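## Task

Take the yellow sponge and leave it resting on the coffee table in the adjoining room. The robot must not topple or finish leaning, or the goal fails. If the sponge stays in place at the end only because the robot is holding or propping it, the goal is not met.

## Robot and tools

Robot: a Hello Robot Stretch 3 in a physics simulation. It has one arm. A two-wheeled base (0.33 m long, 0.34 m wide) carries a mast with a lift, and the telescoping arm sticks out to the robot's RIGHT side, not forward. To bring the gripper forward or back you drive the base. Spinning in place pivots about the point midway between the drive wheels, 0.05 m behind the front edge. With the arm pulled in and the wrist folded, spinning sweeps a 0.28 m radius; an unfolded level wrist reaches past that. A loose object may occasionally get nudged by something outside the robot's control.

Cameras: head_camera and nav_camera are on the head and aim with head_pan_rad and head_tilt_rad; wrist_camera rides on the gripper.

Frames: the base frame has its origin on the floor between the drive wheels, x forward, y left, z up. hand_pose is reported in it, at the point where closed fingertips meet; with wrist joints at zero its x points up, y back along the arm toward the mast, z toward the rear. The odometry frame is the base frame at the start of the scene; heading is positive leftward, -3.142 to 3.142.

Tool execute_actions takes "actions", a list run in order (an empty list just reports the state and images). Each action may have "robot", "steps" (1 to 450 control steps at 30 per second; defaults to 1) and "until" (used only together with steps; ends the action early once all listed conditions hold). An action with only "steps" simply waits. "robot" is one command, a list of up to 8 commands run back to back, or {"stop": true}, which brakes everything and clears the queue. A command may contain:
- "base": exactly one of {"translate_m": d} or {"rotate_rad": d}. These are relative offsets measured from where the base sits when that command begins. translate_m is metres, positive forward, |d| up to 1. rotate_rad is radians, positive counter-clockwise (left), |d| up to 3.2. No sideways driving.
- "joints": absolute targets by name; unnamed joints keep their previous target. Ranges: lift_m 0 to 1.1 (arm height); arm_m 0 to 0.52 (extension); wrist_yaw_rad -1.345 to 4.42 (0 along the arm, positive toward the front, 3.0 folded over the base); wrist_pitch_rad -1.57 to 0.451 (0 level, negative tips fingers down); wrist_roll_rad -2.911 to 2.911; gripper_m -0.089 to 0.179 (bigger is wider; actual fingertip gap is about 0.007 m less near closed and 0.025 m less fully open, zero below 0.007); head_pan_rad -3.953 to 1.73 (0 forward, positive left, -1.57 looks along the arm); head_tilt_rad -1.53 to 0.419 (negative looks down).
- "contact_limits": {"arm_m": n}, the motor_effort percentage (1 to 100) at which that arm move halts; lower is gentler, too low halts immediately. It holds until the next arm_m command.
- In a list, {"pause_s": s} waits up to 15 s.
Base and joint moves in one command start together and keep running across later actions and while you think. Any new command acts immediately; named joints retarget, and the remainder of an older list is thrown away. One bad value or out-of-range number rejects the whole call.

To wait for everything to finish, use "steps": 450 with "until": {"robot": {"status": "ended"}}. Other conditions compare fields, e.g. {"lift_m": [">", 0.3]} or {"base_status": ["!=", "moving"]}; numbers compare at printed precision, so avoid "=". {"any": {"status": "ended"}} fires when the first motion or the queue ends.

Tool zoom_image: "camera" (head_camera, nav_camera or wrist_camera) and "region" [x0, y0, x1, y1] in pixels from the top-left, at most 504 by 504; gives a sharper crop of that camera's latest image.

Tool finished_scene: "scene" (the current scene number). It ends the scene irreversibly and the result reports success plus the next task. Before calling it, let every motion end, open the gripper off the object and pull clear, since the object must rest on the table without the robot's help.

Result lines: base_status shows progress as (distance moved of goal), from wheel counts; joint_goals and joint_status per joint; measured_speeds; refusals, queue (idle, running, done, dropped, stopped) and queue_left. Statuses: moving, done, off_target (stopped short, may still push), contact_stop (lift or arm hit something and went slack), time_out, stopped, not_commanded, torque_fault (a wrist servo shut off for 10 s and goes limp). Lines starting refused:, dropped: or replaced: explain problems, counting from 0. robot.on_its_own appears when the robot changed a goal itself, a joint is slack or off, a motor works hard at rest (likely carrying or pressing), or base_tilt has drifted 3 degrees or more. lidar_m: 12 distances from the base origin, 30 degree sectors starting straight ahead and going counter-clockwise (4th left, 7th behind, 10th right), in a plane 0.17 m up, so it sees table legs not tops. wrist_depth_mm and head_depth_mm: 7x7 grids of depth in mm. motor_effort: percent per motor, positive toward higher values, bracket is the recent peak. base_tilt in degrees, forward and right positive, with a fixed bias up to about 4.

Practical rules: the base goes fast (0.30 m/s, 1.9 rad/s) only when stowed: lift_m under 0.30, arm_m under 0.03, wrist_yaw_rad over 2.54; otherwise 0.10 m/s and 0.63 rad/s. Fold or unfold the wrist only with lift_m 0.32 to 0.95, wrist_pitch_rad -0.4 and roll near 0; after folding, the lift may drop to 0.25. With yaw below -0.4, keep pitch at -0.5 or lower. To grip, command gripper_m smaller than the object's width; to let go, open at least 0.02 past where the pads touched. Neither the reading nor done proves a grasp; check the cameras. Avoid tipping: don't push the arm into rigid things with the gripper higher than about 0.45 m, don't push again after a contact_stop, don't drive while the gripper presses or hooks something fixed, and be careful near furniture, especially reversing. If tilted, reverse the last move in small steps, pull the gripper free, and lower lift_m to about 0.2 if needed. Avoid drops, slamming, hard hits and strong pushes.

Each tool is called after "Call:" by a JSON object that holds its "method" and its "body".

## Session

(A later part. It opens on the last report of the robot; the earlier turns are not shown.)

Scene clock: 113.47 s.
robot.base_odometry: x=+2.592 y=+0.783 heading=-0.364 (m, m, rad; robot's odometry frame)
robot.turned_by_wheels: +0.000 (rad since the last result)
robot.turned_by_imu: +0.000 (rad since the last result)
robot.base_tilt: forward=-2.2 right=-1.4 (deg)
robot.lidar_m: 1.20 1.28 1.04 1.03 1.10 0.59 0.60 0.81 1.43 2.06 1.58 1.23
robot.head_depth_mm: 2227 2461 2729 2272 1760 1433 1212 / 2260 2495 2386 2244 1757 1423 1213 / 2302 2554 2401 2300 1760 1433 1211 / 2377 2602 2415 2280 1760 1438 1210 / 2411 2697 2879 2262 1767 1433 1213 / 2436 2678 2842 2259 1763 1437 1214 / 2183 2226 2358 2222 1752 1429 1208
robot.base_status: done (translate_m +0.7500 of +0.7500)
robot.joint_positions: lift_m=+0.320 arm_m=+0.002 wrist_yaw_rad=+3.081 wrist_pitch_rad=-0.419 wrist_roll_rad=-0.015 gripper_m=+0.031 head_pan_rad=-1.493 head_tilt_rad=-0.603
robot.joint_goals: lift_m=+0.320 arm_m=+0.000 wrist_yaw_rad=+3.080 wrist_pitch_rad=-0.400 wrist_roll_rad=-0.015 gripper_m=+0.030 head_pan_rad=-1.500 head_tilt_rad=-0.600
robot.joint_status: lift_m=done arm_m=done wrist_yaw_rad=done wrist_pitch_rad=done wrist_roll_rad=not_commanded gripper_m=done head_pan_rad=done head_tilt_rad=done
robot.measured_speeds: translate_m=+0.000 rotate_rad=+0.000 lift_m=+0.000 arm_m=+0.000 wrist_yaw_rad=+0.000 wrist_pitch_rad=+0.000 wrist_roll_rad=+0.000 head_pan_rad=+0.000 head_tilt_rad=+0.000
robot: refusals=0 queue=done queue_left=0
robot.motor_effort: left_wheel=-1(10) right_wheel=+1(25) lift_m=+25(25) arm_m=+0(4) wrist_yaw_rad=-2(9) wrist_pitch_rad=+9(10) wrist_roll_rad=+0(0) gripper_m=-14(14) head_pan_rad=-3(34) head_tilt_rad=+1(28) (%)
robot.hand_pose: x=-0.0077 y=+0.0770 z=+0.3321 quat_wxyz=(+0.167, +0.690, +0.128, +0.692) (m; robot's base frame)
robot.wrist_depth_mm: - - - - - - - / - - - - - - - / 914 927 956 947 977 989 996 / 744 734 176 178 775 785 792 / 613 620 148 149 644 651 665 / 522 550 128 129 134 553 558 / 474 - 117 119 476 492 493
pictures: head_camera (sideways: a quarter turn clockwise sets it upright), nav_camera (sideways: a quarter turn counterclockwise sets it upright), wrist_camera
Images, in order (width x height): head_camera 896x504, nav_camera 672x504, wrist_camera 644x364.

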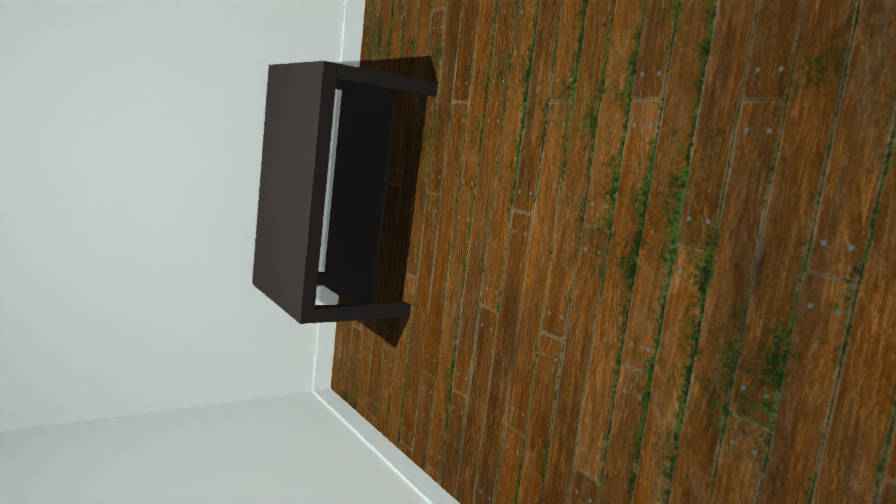

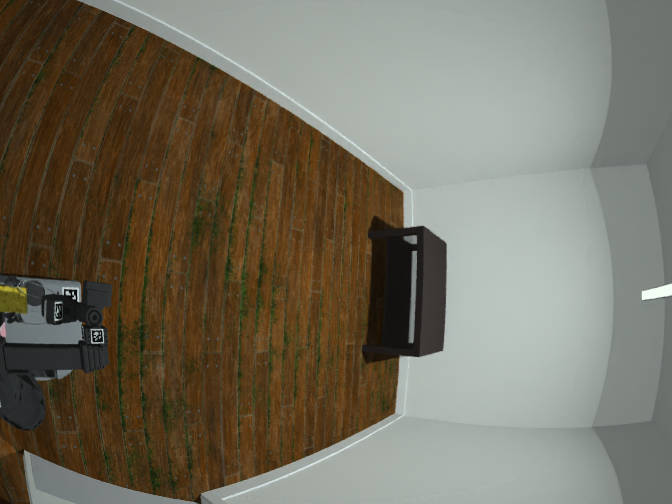

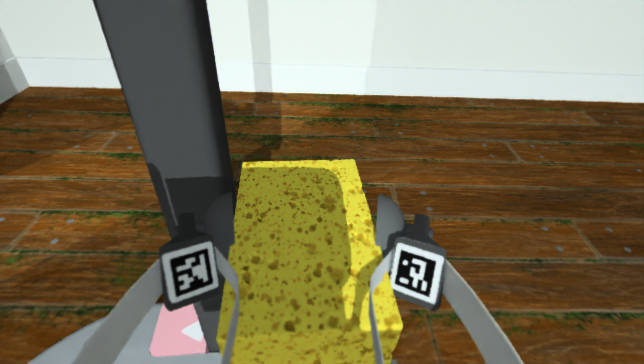

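Edge ~2.05 m to the right, height ~0.45.

Call:
{"method": "execute_actions", "body": {"actions": [{"robot":[{"joints":{"lift_m":0.28}},{"base":{"rotate_rad":-1.57}},{"base":{"translate_m":1}},{"base":{"translate_m":0.65}},{"base":{"rotate_rad":1.5},"joints":{"head_pan_rad":-1.57,"head_tilt_rad":-0.95}},{"joints":{"lift_m":0.54}},{"joints":{"wrist_yaw_rad":0,"arm_m":0.22}}],"steps":450,"until":{"robot":{"status":"ended"}}},{"steps":300,"until":{"robot":{"status":"ended"}}}]}}

Scene clock: 137.93 s.
robot.base_odometry: x=+2.007 y=-0.760 heading=-0.434 (m, m, rad; robot's odometry frame)
robot.turned_by_wheels: -0.070 (rad since the last result)
robot.turned_by_imu: -0.068 (rad since the last result)
robot.base_tilt: forward=-2.2 right=-1.5 (deg)
robot.lidar_m: 1.04 1.09 1.51 2.66 1.55 1.11 1.08 0.58 0.55 1.09 0.62 0.64
robot.head_depth_mm: 962 1133 1200 1024 927 1207 1094 / 969 1135 1198 1019 924 - - / 975 1149 1200 1043 1191 1214 1129 / 986 1162 1199 1008 1170 1216 1124 / 990 1164 1197 1021 942 1222 1098 / 990 1167 1198 1023 1195 1219 1098 / 1000 1179 1319 1026 1122 1220 1096
robot.base_status: done (rotate_rad +1.4999 of +1.5000)
robot.joint_positions: lift_m=+0.540 arm_m=+0.220 wrist_yaw_rad=+0.002 wrist_pitch_rad=-0.419 wrist_roll_rad=-0.015 gripper_m=+0.031 head_pan_rad=-1.563 head_tilt_rad=-0.939
robot.joint_goals: lift_m=+0.540 arm_m=+0.220 wrist_yaw_rad=+0.000 wrist_pitch_rad=-0.400 wrist_roll_rad=-0.015 gripper_m=+0.030 head_pan_rad=-1.570 head_tilt_rad=-0.950
robot.joint_status: lift_m=done arm_m=done wrist_yaw_rad=done wrist_pitch_rad=done wrist_roll_rad=not_commanded gripper_m=done head_pan_rad=done head_tilt_rad=done
robot.measured_speeds: translate_m=+0.000 rotate_rad=+0.000 lift_m=+0.000 arm_m=+0.000 wrist_yaw_rad=+0.000 wrist_pitch_rad=+0.000 wrist_roll_rad=+0.000 head_pan_rad=+0.000 head_tilt_rad=+0.000
robot: refusals=0 queue=done queue_left=0
robot.motor_effort: left_wheel=-2(11) right_wheel=+3(14) lift_m=+26(27) arm_m=+6(9) wrist_yaw_rad=-2(3) wrist_pitch_rad=+10(9) wrist_roll_rad=+0(0) gripper_m=-14(14) head_pan_rad=-2(12) head_tilt_rad=-7(32) (%)
robot.hand_pose: x=-0.0211 y=-0.5888 z=+0.5521 quat_wxyz=(+0.697, +0.149, -0.686, -0.146) (m; robot's base frame)
robot.wrist_depth_mm: 595 598 611 604 601 609 614 / 628 638 640 641 647 676 667 / 435 443 447 464 465 472 510 / 356 356 349 179 375 378 388 / 297 299 148 149 321 315 320 / 256 266 128 129 134 268 273 / 226 226 122 119 228 238 237
pictures: head_camera (sideways: a quarter turn clockwise sets it upright), nav_camera (sideways: a quarter turn counterclockwise sets it upright), wrist_camera
Images, in order (width x height): head_camera 896x504, nav_camera 672x504, wrist_camera 644x364.

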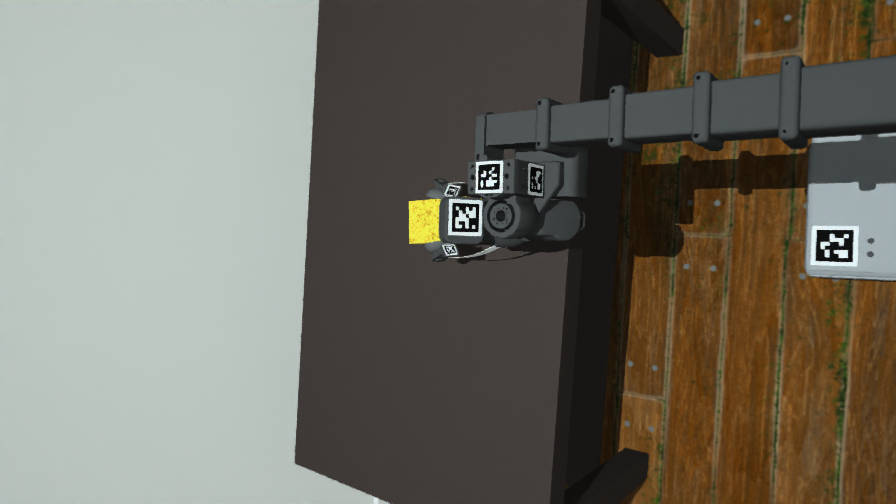

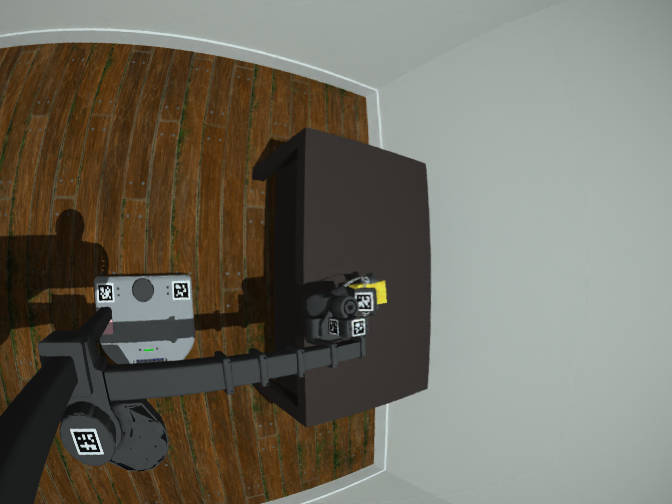

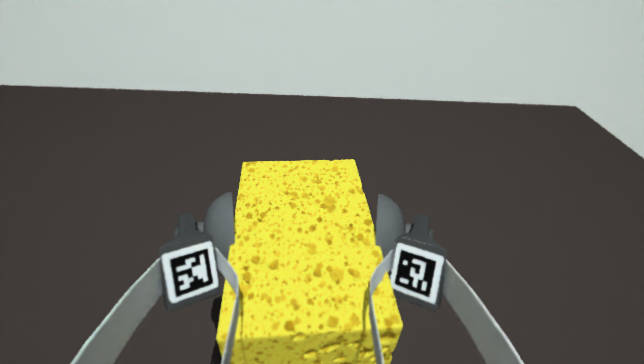

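Depth is ~11 mm more than the earlier 0.058 gap → lower ~0.067.

Call:
{"method": "execute_actions", "body": {"actions": [{"robot":[{"joints":{"lift_m":0.473}},{"joints":{"gripper_m":0.14}},{"joints":{"lift_m":0.56}}],"steps":450,"until":{"robot":{"status":"ended"}}}]}}

Scene clock: 149.40 s.
robot.base_odometry: x=+2.007 y=-0.760 heading=-0.434 (m, m, rad; robot's odometry frame)
robot.turned_by_wheels: +0.000 (rad since the last result)
robot.turned_by_imu: -0.001 (rad since the last result)
robot.base_tilt: forward=-2.3 right=-1.5 (deg)
robot.lidar_m: 1.04 1.09 1.51 2.66 1.54 1.11 1.08 0.58 0.55 1.09 0.62 0.64
robot.head_depth_mm: 967 1135 1193 1019 922 1197 1090 / 967 1141 1195 1038 930 - - / 975 1150 1200 1066 1188 1221 1143 / 982 1159 1201 1054 1177 1221 1133 / 987 1162 1198 1019 947 1221 1094 / 996 1177 1198 1027 1196 1222 1093 / 1001 1184 1317 1024 1118 1220 1098
robot.base_status: done (rotate_rad +1.4999 of +1.5000)
robot.joint_positions: lift_m=+0.560 arm_m=+0.220 wrist_yaw_rad=+0.002 wrist_pitch_rad=-0.419 wrist_roll_rad=-0.015 gripper_m=+0.140 head_pan_rad=-1.563 head_tilt_rad=-0.939
robot.joint_goals: lift_m=+0.560 arm_m=+0.220 wrist_yaw_rad=+0.000 wrist_pitch_rad=-0.400 wrist_roll_rad=-0.015 gripper_m=+0.140 head_pan_rad=-1.570 head_tilt_rad=-0.950
robot.joint_status: lift_m=done arm_m=done wrist_yaw_rad=done wrist_pitch_rad=done wrist_roll_rad=not_commanded gripper_m=done head_pan_rad=done head_tilt_rad=done
robot.measured_speeds: translate_m=+0.000 rotate_rad=+0.000 lift_m=+0.000 arm_m=+0.000 wrist_yaw_rad=+0.000 wrist_pitch_rad=+0.000 wrist_roll_rad=+0.000 head_pan_rad=+0.000 head_tilt_rad=+0.000
robot: refusals=0 queue=done queue_left=0
robot.motor_effort: left_wheel=-2(2) right_wheel=+3(3) lift_m=+25(25) arm_m=+6(6) wrist_yaw_rad=-2(2) wrist_pitch_rad=+9(9) wrist_roll_rad=+0(0) gripper_m=+0(89) head_pan_rad=-3(3) head_tilt_rad=-7(6) (%)
robot.hand_pose: x=-0.0211 y=-0.5888 z=+0.5721 quat_wxyz=(+0.697, +0.149, -0.686, -0.146) (m; robot's base frame)
robot.wrist_depth_mm: 593 600 590 602 603 606 596 / 638 664 651 656 666 659 665 / 482 492 488 501 510 522 704 / 385 391 396 398 408 411 427 / 325 338 334 336 339 356 348 / - 275 280 237 293 - 298 / 241 250 243 206 254 259 259
pictures: head_camera (sideways: a quarter turn clockwise sets it upright), nav_camera (sideways: a quarter turn counterclockwise sets it upright), wrist_camera
Images, in order (width x height): head_camera 896x504, nav_camera 672x504, wrist_camera 644x364.

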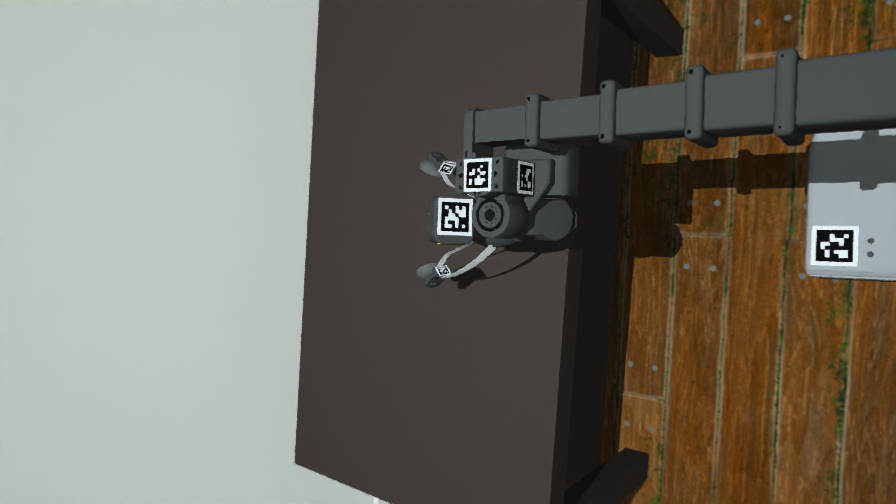

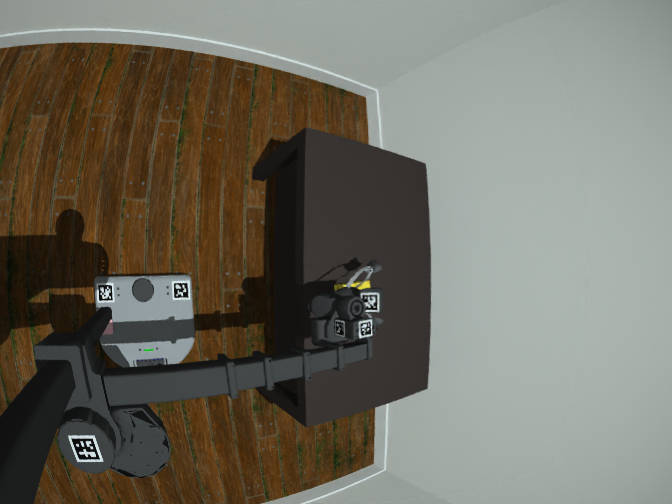

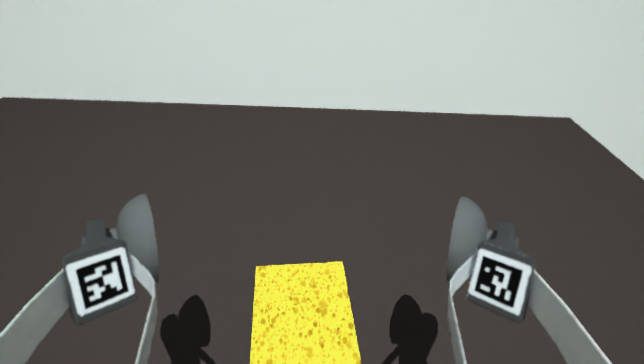

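Call:
{"method": "finished_scene", "body": {"scene": 1}}

The scene is finished: the task was done.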